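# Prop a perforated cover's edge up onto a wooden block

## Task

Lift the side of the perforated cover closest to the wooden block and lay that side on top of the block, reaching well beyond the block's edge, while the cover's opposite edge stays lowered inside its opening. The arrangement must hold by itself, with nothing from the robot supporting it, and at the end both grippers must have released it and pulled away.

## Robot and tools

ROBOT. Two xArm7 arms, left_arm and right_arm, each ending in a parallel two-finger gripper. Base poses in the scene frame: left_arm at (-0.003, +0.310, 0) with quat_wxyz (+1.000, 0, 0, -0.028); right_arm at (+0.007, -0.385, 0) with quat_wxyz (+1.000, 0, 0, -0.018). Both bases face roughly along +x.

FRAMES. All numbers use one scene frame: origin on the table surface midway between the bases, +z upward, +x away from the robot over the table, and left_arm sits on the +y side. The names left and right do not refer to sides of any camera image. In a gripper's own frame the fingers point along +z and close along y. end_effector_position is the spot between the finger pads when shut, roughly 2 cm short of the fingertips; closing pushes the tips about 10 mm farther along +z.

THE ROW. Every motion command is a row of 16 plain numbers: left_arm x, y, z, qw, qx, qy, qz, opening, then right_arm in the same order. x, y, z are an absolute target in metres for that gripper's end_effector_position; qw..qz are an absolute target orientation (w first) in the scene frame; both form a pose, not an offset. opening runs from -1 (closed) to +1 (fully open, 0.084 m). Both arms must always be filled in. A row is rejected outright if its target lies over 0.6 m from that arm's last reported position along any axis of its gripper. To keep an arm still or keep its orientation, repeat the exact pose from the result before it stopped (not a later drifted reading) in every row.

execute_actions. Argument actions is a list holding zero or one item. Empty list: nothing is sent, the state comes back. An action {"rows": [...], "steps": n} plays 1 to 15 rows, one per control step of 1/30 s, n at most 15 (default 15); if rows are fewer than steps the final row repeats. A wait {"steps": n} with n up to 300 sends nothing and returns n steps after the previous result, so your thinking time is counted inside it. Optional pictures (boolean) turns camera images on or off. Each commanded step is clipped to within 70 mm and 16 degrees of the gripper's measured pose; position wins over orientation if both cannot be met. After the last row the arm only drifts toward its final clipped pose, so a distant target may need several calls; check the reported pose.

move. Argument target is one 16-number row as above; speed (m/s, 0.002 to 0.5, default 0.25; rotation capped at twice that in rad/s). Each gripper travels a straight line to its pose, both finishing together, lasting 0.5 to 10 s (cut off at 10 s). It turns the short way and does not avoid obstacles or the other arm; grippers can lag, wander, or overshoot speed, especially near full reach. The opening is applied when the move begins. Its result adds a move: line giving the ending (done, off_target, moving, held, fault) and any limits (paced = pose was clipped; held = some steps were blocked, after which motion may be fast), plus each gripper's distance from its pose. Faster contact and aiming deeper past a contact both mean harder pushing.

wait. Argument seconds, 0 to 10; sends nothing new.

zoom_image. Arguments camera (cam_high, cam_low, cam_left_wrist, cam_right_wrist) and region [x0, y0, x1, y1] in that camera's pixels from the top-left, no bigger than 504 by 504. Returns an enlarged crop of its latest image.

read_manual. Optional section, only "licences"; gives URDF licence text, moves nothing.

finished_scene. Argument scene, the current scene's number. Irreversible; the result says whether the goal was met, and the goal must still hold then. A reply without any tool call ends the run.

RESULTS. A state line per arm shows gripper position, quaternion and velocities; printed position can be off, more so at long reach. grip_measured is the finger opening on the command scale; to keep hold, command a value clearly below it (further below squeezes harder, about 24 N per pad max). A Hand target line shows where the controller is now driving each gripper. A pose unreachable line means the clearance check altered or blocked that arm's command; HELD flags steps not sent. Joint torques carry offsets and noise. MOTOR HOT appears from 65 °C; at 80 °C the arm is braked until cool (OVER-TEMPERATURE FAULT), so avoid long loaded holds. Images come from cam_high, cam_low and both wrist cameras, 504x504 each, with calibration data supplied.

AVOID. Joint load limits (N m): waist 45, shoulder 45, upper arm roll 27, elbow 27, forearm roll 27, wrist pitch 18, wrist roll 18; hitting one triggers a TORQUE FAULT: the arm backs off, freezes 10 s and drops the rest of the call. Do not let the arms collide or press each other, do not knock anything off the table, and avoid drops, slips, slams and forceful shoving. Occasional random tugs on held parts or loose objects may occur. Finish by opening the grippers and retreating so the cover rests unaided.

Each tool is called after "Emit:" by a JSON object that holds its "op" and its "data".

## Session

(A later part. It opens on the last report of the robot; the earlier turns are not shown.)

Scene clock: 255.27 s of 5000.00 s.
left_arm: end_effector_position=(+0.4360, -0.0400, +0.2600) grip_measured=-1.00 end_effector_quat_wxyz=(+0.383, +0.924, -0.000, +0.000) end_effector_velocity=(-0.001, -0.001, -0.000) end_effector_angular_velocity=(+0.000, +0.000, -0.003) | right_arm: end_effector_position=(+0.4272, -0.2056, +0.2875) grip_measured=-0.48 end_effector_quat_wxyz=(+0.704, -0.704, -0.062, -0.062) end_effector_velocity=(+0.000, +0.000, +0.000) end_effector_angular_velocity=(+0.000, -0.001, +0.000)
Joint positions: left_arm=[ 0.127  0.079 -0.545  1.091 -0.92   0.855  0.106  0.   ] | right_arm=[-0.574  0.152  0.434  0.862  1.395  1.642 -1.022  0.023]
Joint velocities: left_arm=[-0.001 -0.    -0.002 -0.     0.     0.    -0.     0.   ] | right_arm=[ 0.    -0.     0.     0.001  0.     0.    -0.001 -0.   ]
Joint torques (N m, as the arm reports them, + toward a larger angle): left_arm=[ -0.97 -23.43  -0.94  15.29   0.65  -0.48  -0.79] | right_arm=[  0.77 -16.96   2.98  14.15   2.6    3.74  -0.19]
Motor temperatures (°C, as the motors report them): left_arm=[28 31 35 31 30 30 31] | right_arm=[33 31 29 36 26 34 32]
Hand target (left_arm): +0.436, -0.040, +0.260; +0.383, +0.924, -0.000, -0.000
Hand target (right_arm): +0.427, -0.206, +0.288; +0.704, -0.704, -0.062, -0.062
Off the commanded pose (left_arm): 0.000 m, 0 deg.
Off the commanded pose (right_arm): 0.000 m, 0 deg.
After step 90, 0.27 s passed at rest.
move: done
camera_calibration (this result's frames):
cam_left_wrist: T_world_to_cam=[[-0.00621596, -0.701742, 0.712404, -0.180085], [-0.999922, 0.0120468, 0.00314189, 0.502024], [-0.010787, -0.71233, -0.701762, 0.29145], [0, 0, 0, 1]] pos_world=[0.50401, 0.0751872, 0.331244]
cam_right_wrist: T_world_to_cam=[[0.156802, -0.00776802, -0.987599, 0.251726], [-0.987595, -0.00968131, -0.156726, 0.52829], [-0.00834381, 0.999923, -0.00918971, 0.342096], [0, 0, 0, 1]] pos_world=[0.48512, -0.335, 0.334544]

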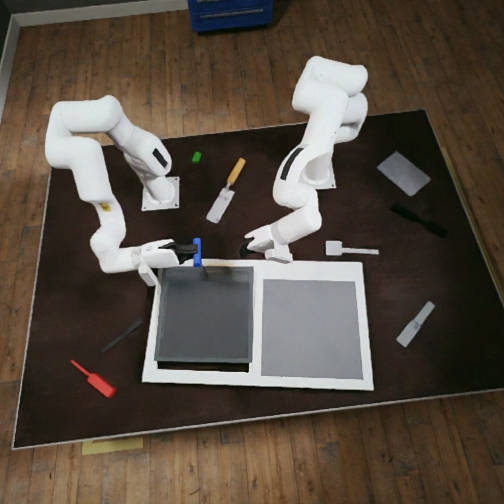

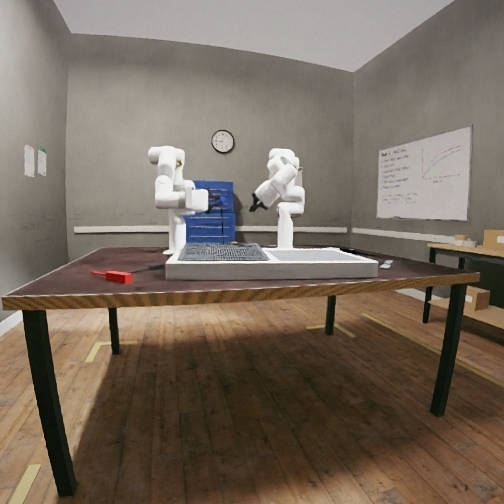

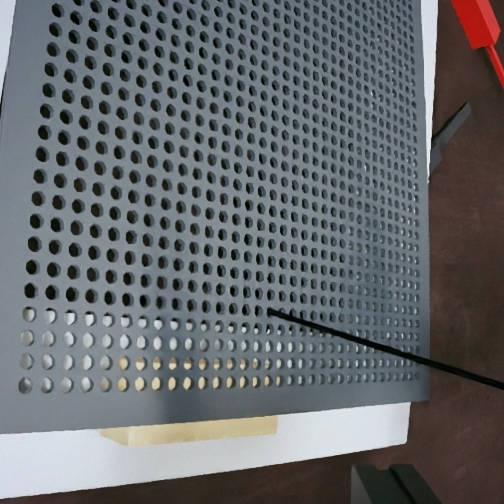

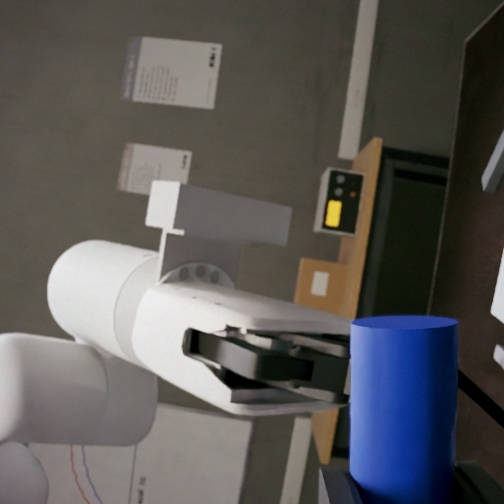

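Emit:
{"op": "move", "data": {"target": [0.436,-0.04,0.26,0.383,0.924,0,0,-1,0.4272,-0.2056,0.2855,0.7044,-0.7044,-0.0616,-0.0616,-1], "speed": 0.004}}

Emit:
{"op": "move", "data": {"target": [0.436,-0.04,0.26,0.383,0.924,0,0,-1,0.4272,-0.2056,0.2835,0.7044,-0.7044,-0.0616,-0.0616,-1], "speed": 0.004}}

Scene clock: 258.70 s of 5000.00 s.
left_arm: end_effector_position=(+0.4360, -0.0400, +0.2600) grip_measured=-1.00 end_effector_quat_wxyz=(+0.383, +0.924, -0.000, +0.000) end_effector_velocity=(-0.001, -0.001, +0.000) end_effector_angular_velocity=(-0.000, +0.000, -0.002) | right_arm: end_effector_position=(+0.4272, -0.2055, +0.2860) grip_measured=-0.48 end_effector_quat_wxyz=(+0.705, -0.704, -0.062, -0.062) end_effector_velocity=(+0.000, -0.000, -0.001) end_effector_angular_velocity=(+0.001, +0.001, -0.001)
Joint positions: left_arm=[ 0.127  0.079 -0.545  1.091 -0.92   0.855  0.106  0.   ] | right_arm=[-0.573  0.156  0.434  0.862  1.394  1.64  -1.027  0.023]
Joint velocities: left_arm=[-0.001 -0.    -0.001  0.    -0.    -0.    -0.     0.   ] | right_arm=[-0.001  0.001 -0.001 -0.001  0.    -0.    -0.001 -0.   ]
Joint torques (N m, as the arm reports them, + toward a larger angle): left_arm=[ -0.89 -23.49  -1.15  15.38   0.6   -0.43  -0.8 ] | right_arm=[  0.68 -16.48   2.74  13.37   1.95   2.99  -0.13]
Motor temperatures (°C, as the motors report them): left_arm=[28 31 35 31 30 30 31] | right_arm=[33 31 29 36 26 34 32]
Hand target (left_arm): +0.436, -0.040, +0.260; +0.383, +0.924, -0.000, -0.000
Hand target (right_arm): +0.427, -0.206, +0.286; +0.704, -0.704, -0.062, -0.062
Off the commanded pose (left_arm): 0.000 m, 0 deg.
Off the commanded pose (right_arm): 0.000 m, 0 deg.
move: done
camera_calibration (this result's frames):
cam_left_wrist: T_world_to_cam=[[-0.00621598, -0.701742, 0.712404, -0.180085], [-0.999922, 0.0120468, 0.00314185, 0.502024], [-0.010787, -0.712329, -0.701762, 0.29145], [0, 0, 0, 1]] pos_world=[0.50401, 0.0751872, 0.331244]
cam_right_wrist: T_world_to_cam=[[0.15762, -0.0072162, -0.987473, 0.249898], [-0.987461, -0.00996208, -0.157546, 0.528224], [-0.00870041, 0.999924, -0.00869595, 0.341992], [0, 0, 0, 1]] pos_world=[0.485187, -0.334901, 0.332961]

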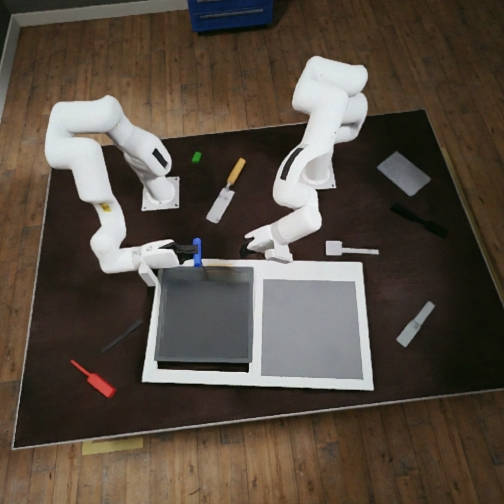

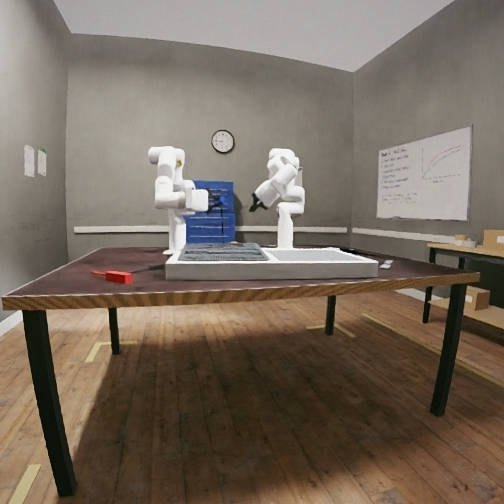

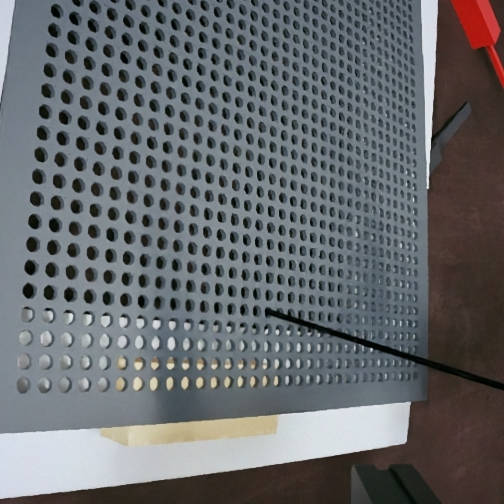

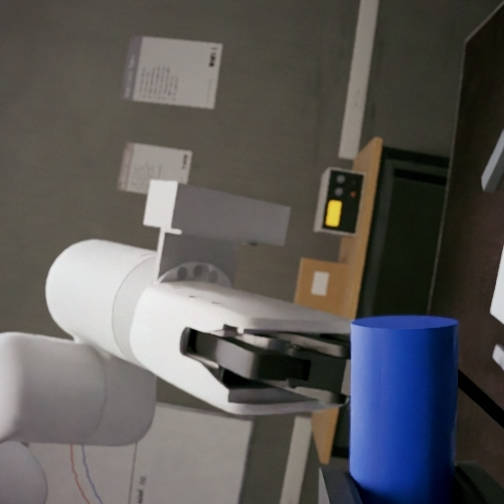

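Scene clock: 259.53 s of 5000.00 s.
left_arm: end_effector_position=(+0.4360, -0.0400, +0.2600) grip_measured=-1.00 end_effector_quat_wxyz=(+0.383, +0.924, +0.000, -0.000) end_effector_velocity=(-0.001, -0.001, -0.000) end_effector_angular_velocity=(+0.000, +0.001, -0.001) | right_arm: end_effector_position=(+0.4272, -0.2055, +0.2837) grip_measured=-0.48 end_effector_quat_wxyz=(+0.704, -0.704, -0.062, -0.062) end_effector_velocity=(-0.000, +0.000, -0.001) end_effector_angular_velocity=(-0.002, +0.001, +0.001)
Joint positions: left_arm=[ 0.127  0.079 -0.545  1.091 -0.92   0.855  0.106  0.   ] | right_arm=[-0.572  0.161  0.434  0.861  1.392  1.637 -1.031  0.023]
Joint velocities: left_arm=[-0.001  0.    -0.001 -0.     0.    -0.    -0.     0.   ] | right_arm=[-0.     0.     0.001 -0.001 -0.001 -0.002 -0.     0.   ]
Joint torques (N m, as the arm reports them, + toward a larger angle): left_arm=[ -0.87 -23.27  -1.    15.4    0.48  -0.44  -0.74] | right_arm=[  0.38 -15.02   1.81  11.67   1.08   1.23  -0.18]
Motor temperatures (°C, as the motors report them): left_arm=[28 31 35 31 30 30 31] | right_arm=[33 31 29 36 26 34 32]
Hand target (left_arm): +0.436, -0.040, +0.260; +0.383, +0.924, -0.000, -0.000
Hand target (right_arm): +0.427, -0.206, +0.284; +0.704, -0.704, -0.062, -0.062
Off the commanded pose (left_arm): 0.000 m, 0 deg.
Off the commanded pose (right_arm): 0.000 m, 0 deg.
move: done
camera_calibration (this result's frames):
cam_left_wrist: T_world_to_cam=[[-0.00621571, -0.701742, 0.712404, -0.180085], [-0.999922, 0.0120467, 0.00314213, 0.502024], [-0.0107871, -0.712329, -0.701762, 0.29145], [0, 0, 0, 1]] pos_world=[0.50401, 0.0751873, 0.331244]
cam_right_wrist: T_world_to_cam=[[0.157115, -0.00759437, -0.987551, 0.247792], [-0.987544, -0.00977951, -0.157039, 0.527754], [-0.00846516, 0.999923, -0.00903629, 0.342002], [0, 0, 0, 1]] pos_world=[0.485143, -0.334933, 0.330676]

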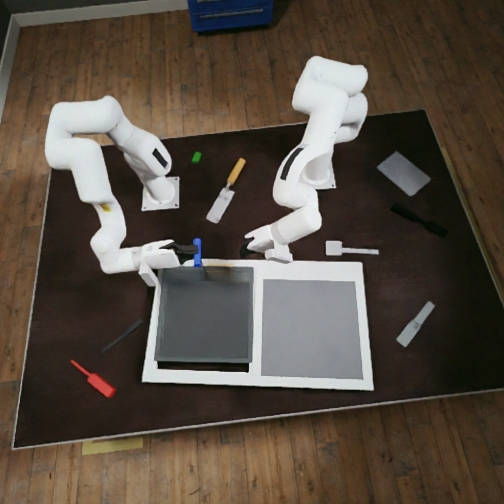

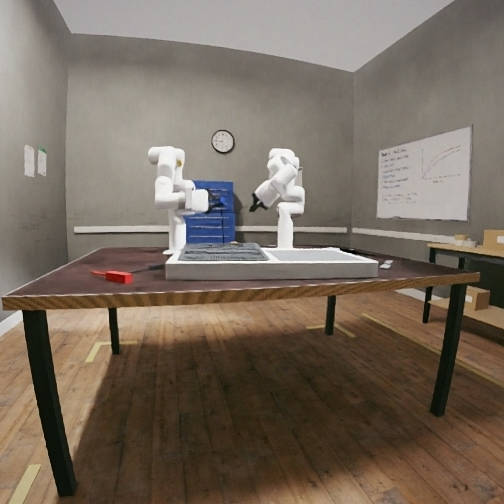

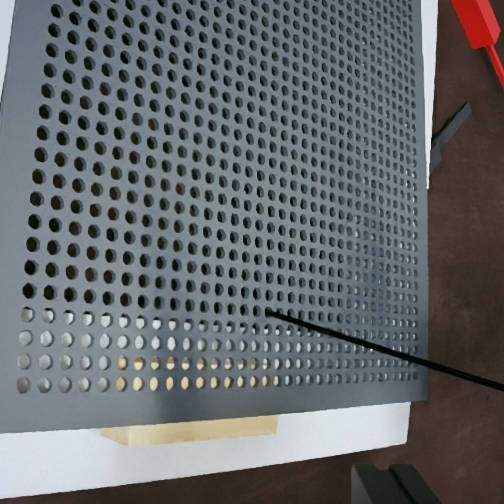

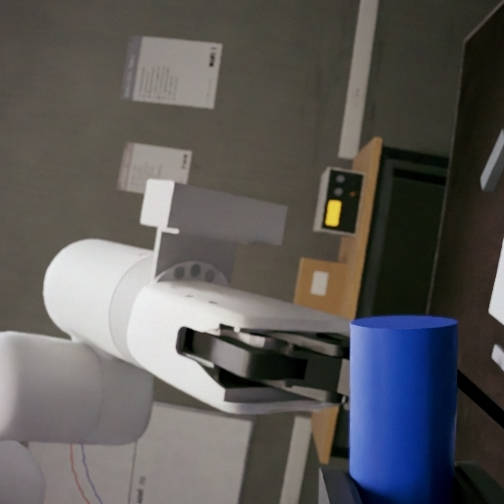

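Resting. Find the new hole position.

Emit:
{"op": "zoom_image", "data": {"camera": "cam_left_wrist", "region": [240,282,300,342]}}

Region (240, 282, 300, 342) of cam_left_wrist's 504x504 image, scaled by 8.400, with more detail than that image has.

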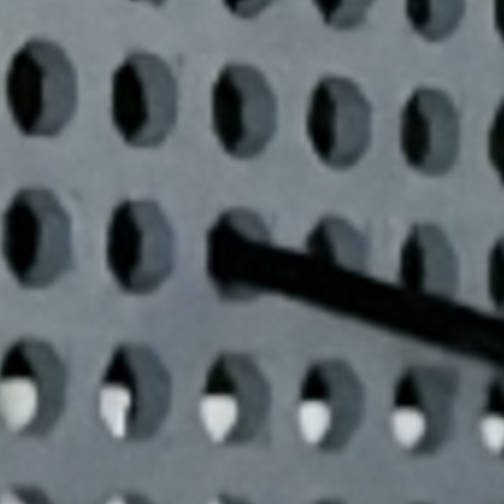

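Emit:
{"op": "move", "data": {"target": [0.436,-0.04,0.26,0.383,0.924,0,0,-1,0.3923,-0.2056,0.2748,0.6964,-0.6964,-0.1228,-0.1228,-1], "speed": 0.02}}

Emit:
{"op": "zoom_image", "data": {"camera": "cam_left_wrist", "region": [240,282,300,342]}}

Scene clock: 276.10 s of 5000.00 s.
left_arm: end_effector_position=(+0.4360, -0.0400, +0.2600) grip_measured=-1.00 end_effector_quat_wxyz=(+0.383, +0.924, -0.000, +0.000) end_effector_velocity=(+0.000, +0.000, +0.000) end_effector_angular_velocity=(+0.000, -0.001, +0.001) | right_arm: end_effector_position=(+0.3923, -0.2056, +0.2748) grip_measured=-0.48 end_effector_quat_wxyz=(+0.696, -0.696, -0.123, -0.123) end_effector_velocity=(-0.000, +0.000, +0.000) end_effector_angular_velocity=(+0.000, -0.003, +0.000)
Joint positions: left_arm=[ 0.127  0.079 -0.545  1.091 -0.92   0.855  0.106  0.   ] | right_arm=[-0.593  0.079  0.426  0.74   1.391  1.671 -1.257  0.023]
Joint velocities: left_arm=[ 0. -0.  0.  0.  0. -0.  0.  0.] | right_arm=[ 0.001 -0.001  0.    -0.     0.001  0.    -0.002 -0.   ]
Joint torques (N m, as the arm reports them, + toward a larger angle): left_arm=[ -0.82 -23.37  -1.11  15.47   0.56  -0.39  -0.81] | right_arm=[  0.24 -13.04   0.96  10.95   0.85   1.28  -0.09]
Motor temperatures (°C, as the motors report them): left_arm=[28 31 35 31 30 30 31] | right_arm=[33 31 29 36 26 34 32]
Hand target (left_arm): +0.436, -0.040, +0.260; +0.383, +0.924, -0.000, -0.000
Hand target (right_arm): +0.392, -0.206, +0.275; +0.696, -0.696, -0.123, -0.123
Off the commanded pose (left_arm): 0.000 m, 0 deg.
Off the commanded pose (right_arm): 0.000 m, 0 deg.
After step 90, 8.97 s passed at rest.
move: done
camera_calibration (this result's frames):
cam_left_wrist: T_world_to_cam=[[-0.00621602, -0.701742, 0.712404, -0.180085], [-0.999922, 0.0120469, 0.00314188, 0.502024], [-0.0107871, -0.71233, -0.701762, 0.29145], [0, 0, 0, 1]] pos_world=[0.50401, 0.0751872, 0.331244]
cam_right_wrist: T_world_to_cam=[[0.325844, -0.00767117, -0.945393, 0.166753], [-0.945401, -0.00959161, -0.325769, 0.521768], [-0.00656881, 0.999925, -0.0103777, 0.3413], [0, 0, 0, 1]] pos_world=[0.441186, -0.33499, 0.331164]

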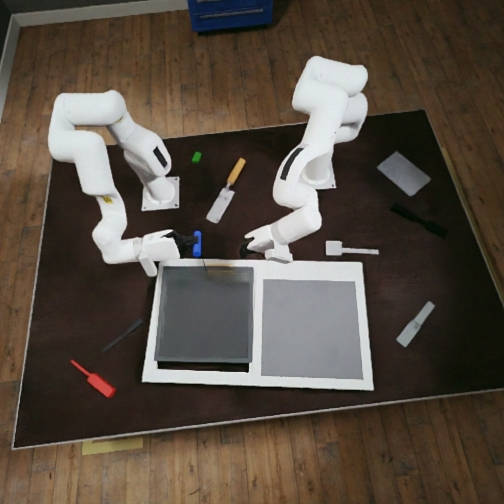

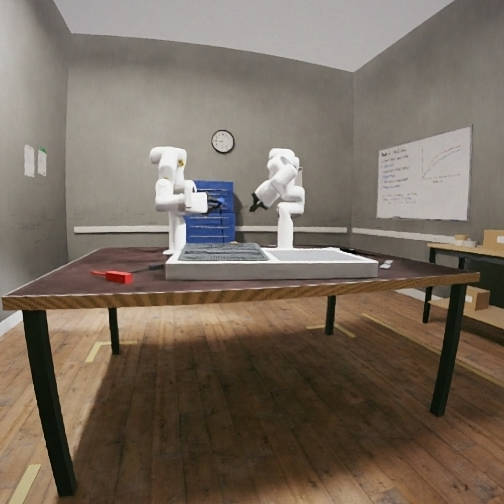

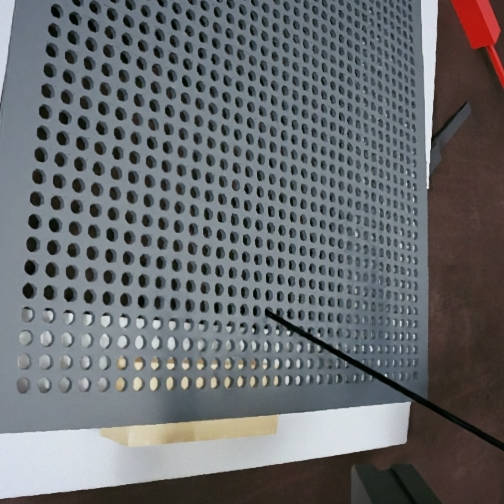

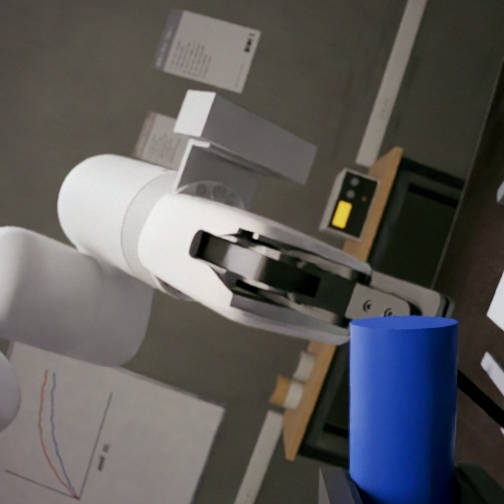

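Region (240, 282, 300, 342) of cam_left_wrist's 504x504 image, scaled by 8.400, with more detail than that image has.

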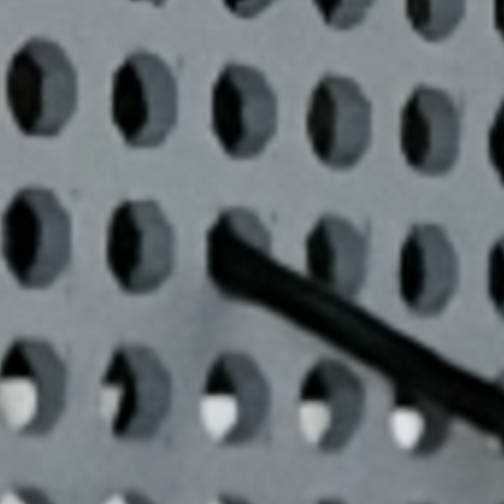

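Emit:
{"op": "move", "data": {"target": [0.436,-0.04,0.26,0.383,0.924,0,0,-1,0.3760,-0.2056,0.2685,0.6903,-0.6903,-0.1530,-0.1530,-1], "speed": 0.012}}

Emit:
{"op": "move", "data": {"target": [0.436,-0.04,0.26,0.383,0.924,0,0,-1,0.3599,-0.2056,0.2603,0.683,-0.683,-0.183,-0.183,-1], "speed": 0.012}}

Emit:
{"op": "zoom_image", "data": {"camera": "cam_left_wrist", "region": [240,282,300,342]}}

Scene clock: 284.57 s of 5000.00 s.
left_arm: end_effector_position=(+0.4360, -0.0400, +0.2600) grip_measured=-1.00 end_effector_quat_wxyz=(+0.383, +0.924, +0.000, +0.000) end_effector_velocity=(-0.001, -0.001, -0.000) end_effector_angular_velocity=(+0.000, +0.000, -0.002) | right_arm: end_effector_position=(+0.3760, -0.2056, +0.2685) grip_measured=-0.48 end_effector_quat_wxyz=(+0.690, -0.690, -0.153, -0.153) end_effector_velocity=(+0.001, -0.001, +0.000) end_effector_angular_velocity=(+0.001, -0.001, -0.003)
Joint positions: left_arm=[ 0.127  0.079 -0.545  1.091 -0.92   0.855  0.106  0.   ] | right_arm=[-0.6    0.047  0.421  0.685  1.387  1.684 -1.373  0.023]
Joint velocities: left_arm=[-0.     0.    -0.002 -0.     0.    -0.     0.     0.   ] | right_arm=[-0.001 -0.    -0.001 -0.001  0.002 -0.    -0.001 -0.   ]
Joint torques (N m, as the arm reports them, + toward a larger angle): left_arm=[ -0.75 -23.14  -1.01  15.3    0.57  -0.46  -0.83] | right_arm=[  0.29 -12.19   0.87  10.77   0.78   1.39  -0.12]
Motor temperatures (°C, as the motors report them): left_arm=[28 31 35 31 30 30 31] | right_arm=[33 31 29 36 26 34 32]
Hand target (left_arm): +0.436, -0.040, +0.260; +0.383, +0.924, -0.000, -0.000
Hand target (right_arm): +0.376, -0.206, +0.269; +0.690, -0.690, -0.153, -0.153
Off the commanded pose (left_arm): 0.000 m, 0 deg.
Off the commanded pose (right_arm): 0.000 m, 0 deg.
After step 90, 1.60 s passed at rest.
move: done
camera_calibration (this result's frames):
cam_left_wrist: T_world_to_cam=[[-0.00621574, -0.701742, 0.712404, -0.180085], [-0.999923, 0.0120466, 0.00314196, 0.502024], [-0.0107869, -0.712329, -0.701762, 0.29145], [0, 0, 0, 1]] pos_world=[0.50401, 0.0751873, 0.331244]
cam_right_wrist: T_world_to_cam=[[0.406988, -0.00774302, -0.913401, 0.126992], [-0.913416, -0.00959897, -0.406913, 0.514072], [-0.00561697, 0.999924, -0.0109793, 0.340938], [0, 0, 0, 1]] pos_world=[0.419793, -0.334994, 0.32892]

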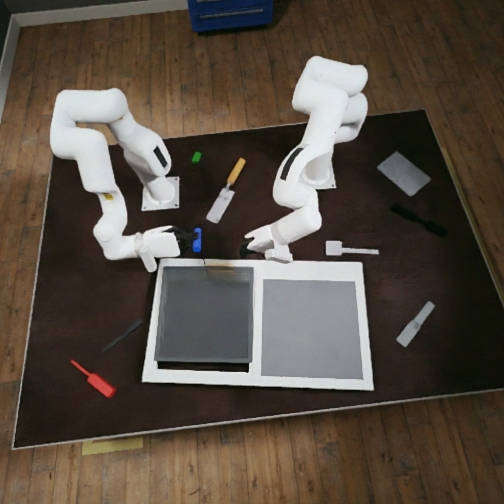

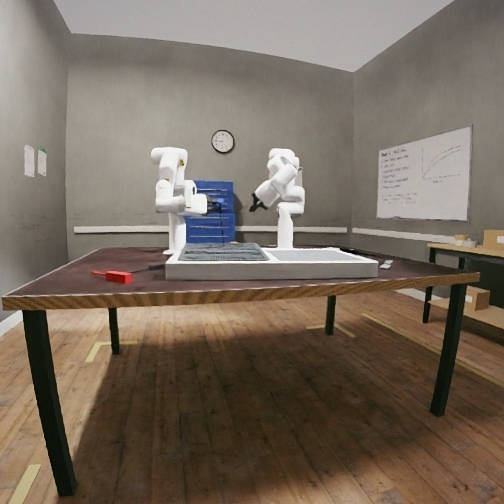

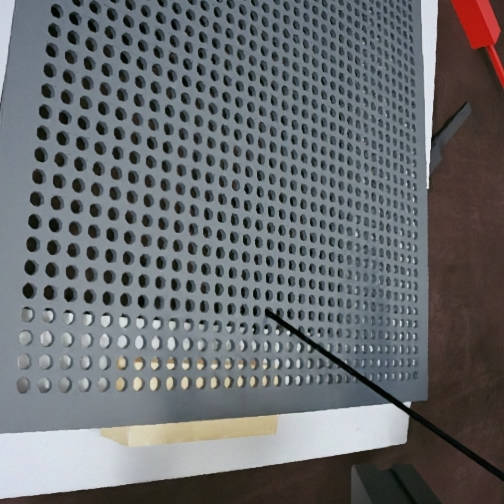

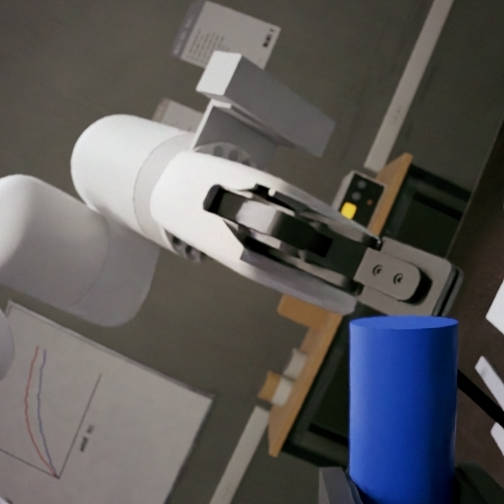

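Scene clock: 288.43 s of 5000.00 s.
left_arm: end_effector_position=(+0.4360, -0.0400, +0.2600) grip_measured=-1.00 end_effector_quat_wxyz=(+0.383, +0.924, -0.000, +0.000) end_effector_velocity=(-0.001, -0.001, +0.000) end_effector_angular_velocity=(-0.000, -0.000, -0.002) | right_arm: end_effector_position=(+0.3599, -0.2056, +0.2603) grip_measured=-0.48 end_effector_quat_wxyz=(+0.683, -0.683, -0.183, -0.183) end_effector_velocity=(+0.000, -0.000, +0.000) end_effector_angular_velocity=(-0.000, -0.002, +0.001)
Joint positions: left_arm=[ 0.127  0.079 -0.545  1.091 -0.92   0.855  0.106  0.   ] | right_arm=[-0.607  0.022  0.416  0.632  1.38   1.693 -1.493  0.023]
Joint velocities: left_arm=[-0.     0.    -0.002  0.     0.    -0.    -0.     0.   ] | right_arm=[ 0.     0.    -0.     0.001 -0.001  0.    -0.001 -0.   ]
Joint torques (N m, as the arm reports them, + toward a larger angle): left_arm=[ -0.97 -23.57  -1.    15.32   0.46  -0.49  -0.76] | right_arm=[  0.25 -11.63   0.45  10.4    1.3    1.67  -0.06]
Motor temperatures (°C, as the motors report them): left_arm=[28 31 35 31 30 30 31] | right_arm=[33 31 29 36 26 34 32]
Hand target (left_arm): +0.436, -0.040, +0.260; +0.383, +0.924, -0.000, -0.000
Hand target (right_arm): +0.360, -0.206, +0.260; +0.683, -0.683, -0.183, -0.183
Off the commanded pose (left_arm): 0.000 m, 0 deg.
Off the commanded pose (right_arm): 0.000 m, 0 deg.
move: done
camera_calibration (this result's frames):
cam_left_wrist: T_world_to_cam=[[-0.00621589, -0.701742, 0.712404, -0.180085], [-0.999922, 0.0120468, 0.00314195, 0.502024], [-0.010787, -0.712329, -0.701762, 0.29145], [0, 0, 0, 1]] pos_world=[0.50401, 0.0751873, 0.331244]
cam_right_wrist: T_world_to_cam=[[0.48512, -0.00772757, -0.874414, 0.0877968], [-0.874435, -0.0095978, -0.485047, 0.502342], [-0.00464422, 0.999924, -0.0114133, 0.34052], [0, 0, 0, 1]] pos_world=[0.398255, -0.334994, 0.324317]

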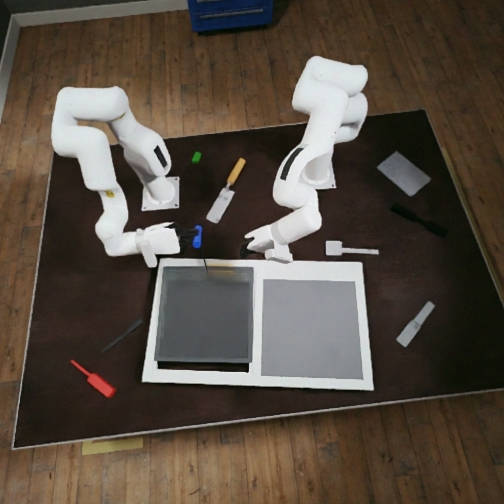

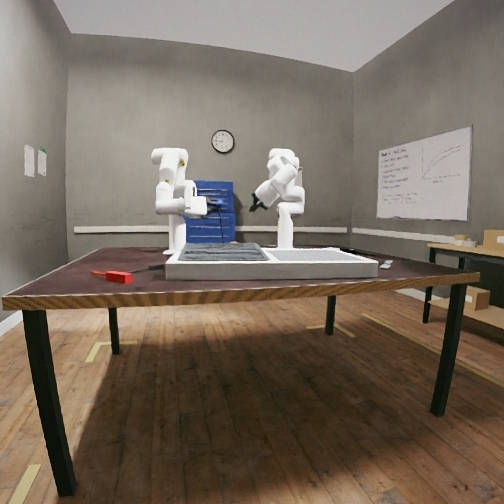

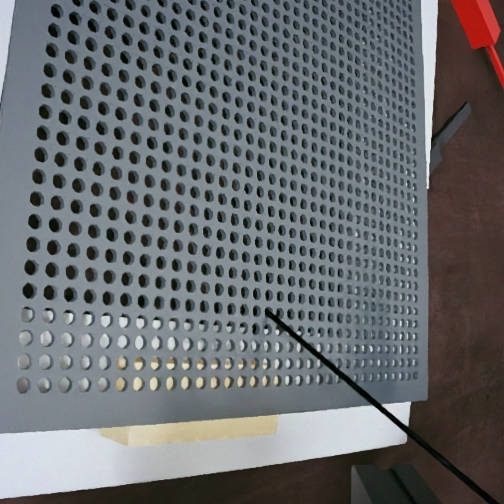

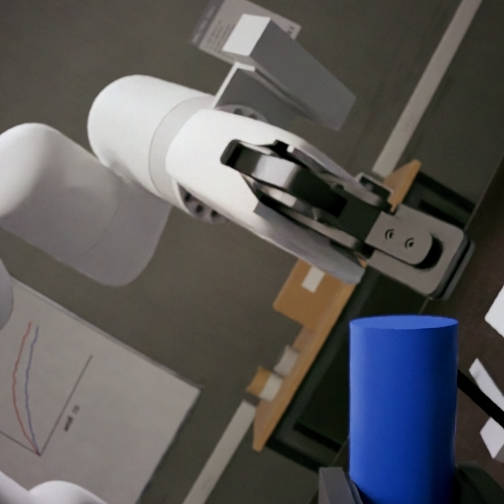

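Region (240, 282, 300, 342) of cam_left_wrist's 504x504 image, scaled by 8.400, with more detail than that image has.

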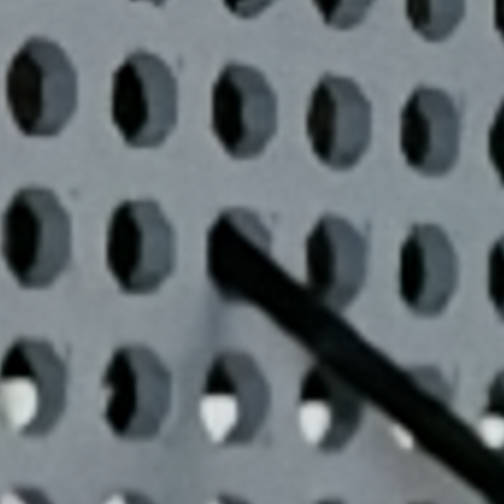

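Emit:
{"op": "move", "data": {"target": [0.436,-0.04,0.26,0.383,0.924,0,0,-1,0.3599,-0.2068,0.2603,0.683,-0.683,-0.183,-0.183,-1], "speed": 0.003}}

Emit:
{"op": "zoom_image", "data": {"camera": "cam_left_wrist", "region": [240,282,300,342]}}

Scene clock: 293.53 s of 5000.00 s.
left_arm: end_effector_position=(+0.4360, -0.0400, +0.2600) grip_measured=-1.00 end_effector_quat_wxyz=(+0.383, +0.924, -0.000, +0.000) end_effector_velocity=(-0.001, -0.001, -0.000) end_effector_angular_velocity=(+0.000, +0.001, -0.003) | right_arm: end_effector_position=(+0.3599, -0.2068, +0.2603) grip_measured=-0.48 end_effector_quat_wxyz=(+0.683, -0.683, -0.183, -0.183) end_effector_velocity=(-0.000, +0.000, -0.000) end_effector_angular_velocity=(-0.002, -0.001, +0.001)
Joint positions: left_arm=[ 0.127  0.079 -0.545  1.091 -0.92   0.855  0.106  0.   ] | right_arm=[-0.609  0.023  0.414  0.633  1.376  1.695 -1.494  0.023]
Joint velocities: left_arm=[-0.     0.    -0.003 -0.     0.     0.    -0.     0.   ] | right_arm=[ 0.001 -0.001 -0.    -0.    -0.001 -0.    -0.     0.   ]
Joint torques (N m, as the arm reports them, + toward a larger angle): left_arm=[ -0.77 -23.2   -0.91  15.44   0.62  -0.51  -0.81] | right_arm=[ -0.04 -11.76   0.65  10.3    1.01   1.57   0.03]
Motor temperatures (°C, as the motors report them): left_arm=[28 31 35 31 30 30 31] | right_arm=[33 31 29 36 26 34 32]
Hand target (left_arm): +0.436, -0.040, +0.260; +0.383, +0.924, -0.000, +0.000
Hand target (right_arm): +0.360, -0.207, +0.260; +0.683, -0.683, -0.183, -0.183
Off the commanded pose (left_arm): 0.000 m, 0 deg.
Off the commanded pose (right_arm): 0.000 m, 0 deg.
After step 90, 1.40 s passed at rest.
move: done
camera_calibration (this result's frames):
cam_left_wrist: T_world_to_cam=[[-0.00621589, -0.701742, 0.712404, -0.180085], [-0.999922, 0.0120468, 0.00314195, 0.502024], [-0.010787, -0.71233, -0.701762, 0.29145], [0, 0, 0, 1]] pos_world=[0.50401, 0.0751872, 0.331244]
cam_right_wrist: T_world_to_cam=[[0.485192, -0.00784014, -0.874372, 0.0877033], [-0.874395, -0.00959414, -0.485119, 0.502333], [-0.00458544, 0.999923, -0.0115104, 0.34173], [0, 0, 0, 1]] pos_world=[0.398252, -0.336196, 0.32431]

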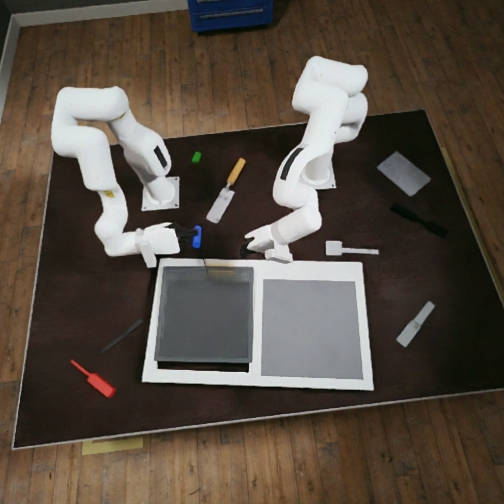

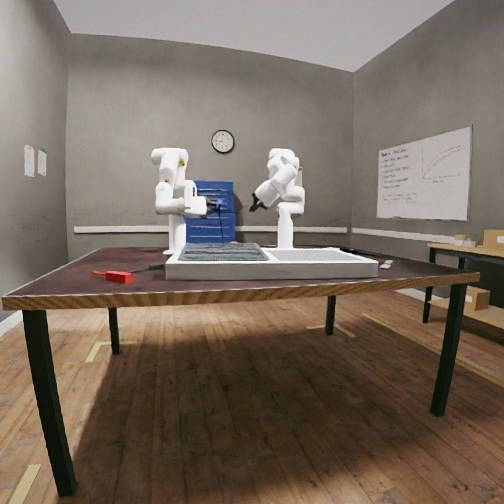

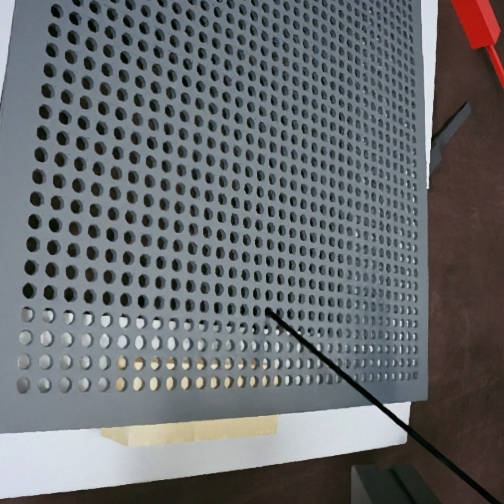

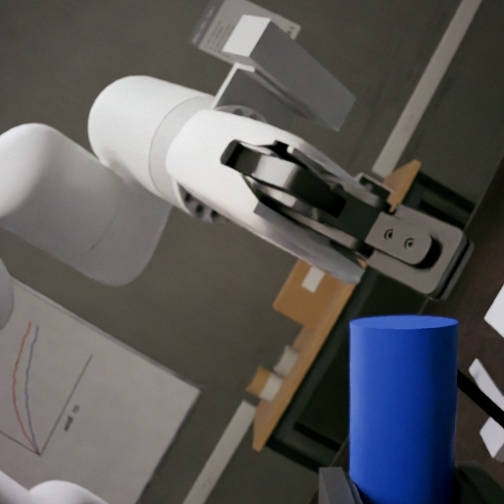

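Region (240, 282, 300, 342) of cam_left_wrist's 504x504 image, scaled by 8.400, with more detail than that image has.

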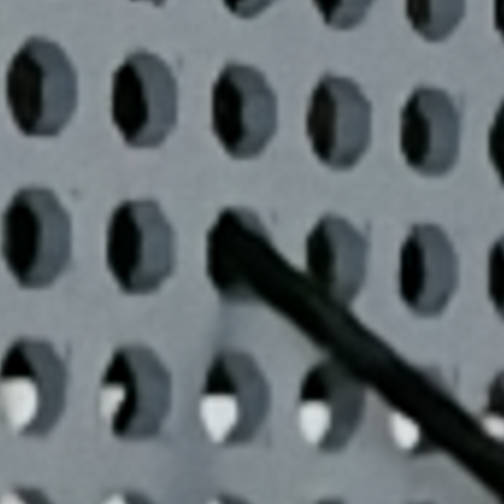

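Emit:
{"op": "move", "data": {"target": [0.436,-0.04,0.26,0.383,0.924,0,0,-1,0.3595,-0.2068,0.2610,0.683,-0.683,-0.183,-0.183,-1], "speed": 0.003}}

Emit:
{"op": "execute_actions", "data": {"actions": [{"steps":20}], "pictures": false}}

Scene clock: 297.90 s of 5000.00 s.
left_arm: end_effector_position=(+0.4360, -0.0400, +0.2600) grip_measured=-1.00 end_effector_quat_wxyz=(+0.383, +0.924, +0.000, -0.000) end_effector_velocity=(-0.000, -0.000, +0.000) end_effector_angular_velocity=(+0.000, -0.001, -0.001) | right_arm: end_effector_position=(+0.3595, -0.2069, +0.2609) grip_measured=-0.48 end_effector_quat_wxyz=(+0.683, -0.683, -0.183, -0.183) end_effector_velocity=(-0.000, +0.000, +0.000) end_effector_angular_velocity=(-0.000, -0.000, +0.001)
Joint positions: left_arm=[ 0.127  0.079 -0.545  1.091 -0.92   0.855  0.106  0.   ] | right_arm=[-0.609  0.02   0.414  0.632  1.377  1.696 -1.492  0.023]
Joint velocities: left_arm=[ 0.001 -0.    -0.001  0.     0.    -0.    -0.     0.   ] | right_arm=[ 0.002 -0.001 -0.    -0.     0.     0.     0.    -0.   ]
Joint torques (N m, as the arm reports them, + toward a larger angle): left_arm=[ -0.79 -23.26  -1.    15.4    0.66  -0.44  -0.77] | right_arm=[  0.35 -11.6    0.6   10.61   0.94   1.54   0.01]
Motor temperatures (°C, as the motors report them): left_arm=[28 31 35 31 30 30 31] | right_arm=[33 31 29 36 26 34 32]
Hand target (left_arm): +0.436, -0.040, +0.260; +0.383, +0.924, +0.000, -0.000
Hand target (right_arm): +0.360, -0.207, +0.261; +0.683, -0.683, -0.183, -0.183
Off the commanded pose (left_arm): 0.000 m, 0 deg.
Off the commanded pose (right_arm): 0.000 m, 0 deg.
After step 90, 0.67 s passed at rest.
move: done
camera_calibration (this result's frames):
cam_left_wrist: T_world_to_cam=[[-0.00621565, -0.701742, 0.712404, -0.180085], [-0.999922, 0.0120467, 0.00314218, 0.502024], [-0.0107871, -0.71233, -0.701762, 0.29145], [0, 0, 0, 1]] pos_world=[0.50401, 0.0751872, 0.331244]
cam_right_wrist: T_world_to_cam=[[0.485101, -0.00817176, -0.87442, 0.0883716], [-0.874447, -0.00947777, -0.485028, 0.502331], [-0.00432403, 0.999922, -0.0117434, 0.341757], [0, 0, 0, 1]] pos_world=[0.397871, -0.336247, 0.324932]

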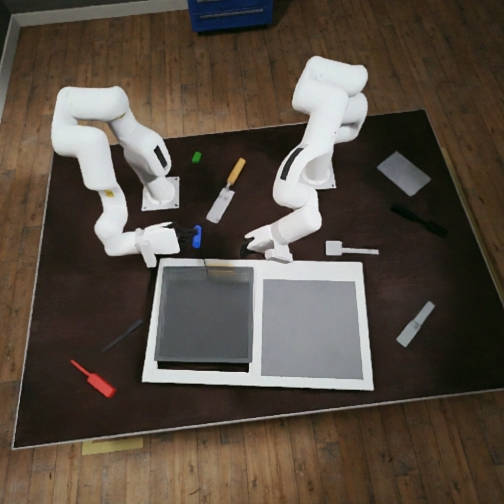

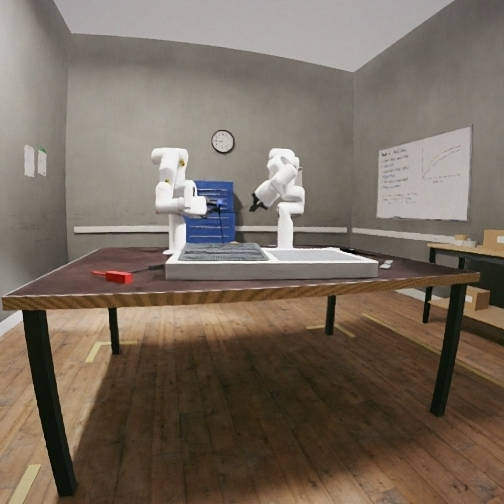

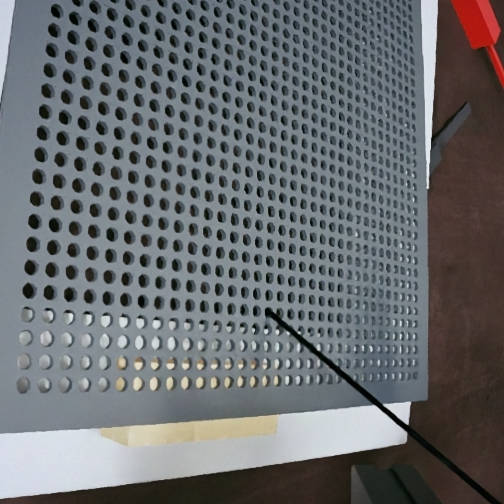

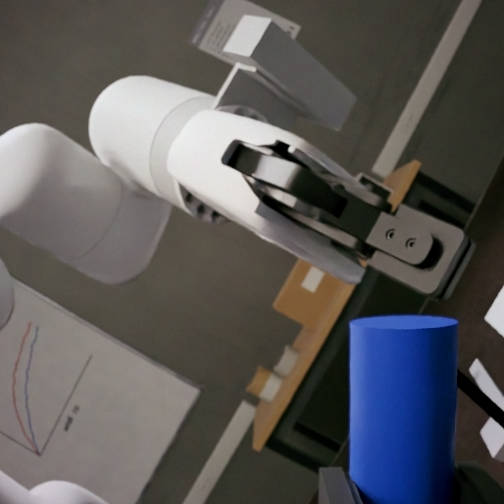

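Scene clock: 298.57 s of 5000.00 s.
left_arm: end_effector_position=(+0.4360, -0.0400, +0.2600) grip_measured=-1.00 end_effector_quat_wxyz=(+0.383, +0.924, +0.000, +0.000) end_effector_velocity=(-0.001, -0.000, -0.000) end_effector_angular_velocity=(+0.000, -0.001, -0.002) | right_arm: end_effector_position=(+0.3595, -0.2068, +0.2609) grip_measured=-0.48 end_effector_quat_wxyz=(+0.683, -0.683, -0.183, -0.183) end_effector_velocity=(+0.000, -0.000, +0.000) end_effector_angular_velocity=(+0.000, -0.000, -0.000)
Joint positions: left_arm=[ 0.127  0.079 -0.545  1.091 -0.92   0.855  0.106  0.   ] | right_arm=[-0.609  0.02   0.414  0.632  1.377  1.696 -1.492  0.023]
Joint velocities: left_arm=[-0.    -0.    -0.001 -0.     0.001 -0.     0.001  0.   ] | right_arm=[-0.     0.     0.     0.001  0.    -0.     0.     0.   ]
Joint torques (N m, as the arm reports them, + toward a larger angle): left_arm=[ -0.88 -23.26  -1.08  15.34   0.62  -0.42  -0.81] | right_arm=[  1.06 -11.77   0.94  10.65   0.94   2.06   0.1 ]
Motor temperatures (°C, as the motors report them): left_arm=[28 31 35 31 30 30 31] | right_arm=[33 31 29 36 26 34 32]
Hand target (left_arm): +0.436, -0.040, +0.260; +0.383, +0.924, +0.000, -0.000
Hand target (right_arm): +0.360, -0.207, +0.261; +0.683, -0.683, -0.183, -0.183
Off the commanded pose (left_arm): 0.000 m, 0 deg.
Off the commanded pose (right_arm): 0.000 m, 0 deg.
Steps of this call (steps 1 to 20: nothing new was sent). Readings (end_effector_position):
1: left_arm (+0.4360, -0.0400, +0.2600) | right_arm (+0.3595, -0.2069, +0.2609)
2: left_arm (+0.4360, -0.0400, +0.2600) | right_arm (+0.3595, -0.2069, +0.2609)
4: left_arm (+0.4360, -0.0400, +0.2600) | right_arm (+0.3595, -0.2068, +0.2609)
8: left_arm (+0.4360, -0.0400, +0.2600) | right_arm (+0.3595, -0.2068, +0.2609)
20: the state above


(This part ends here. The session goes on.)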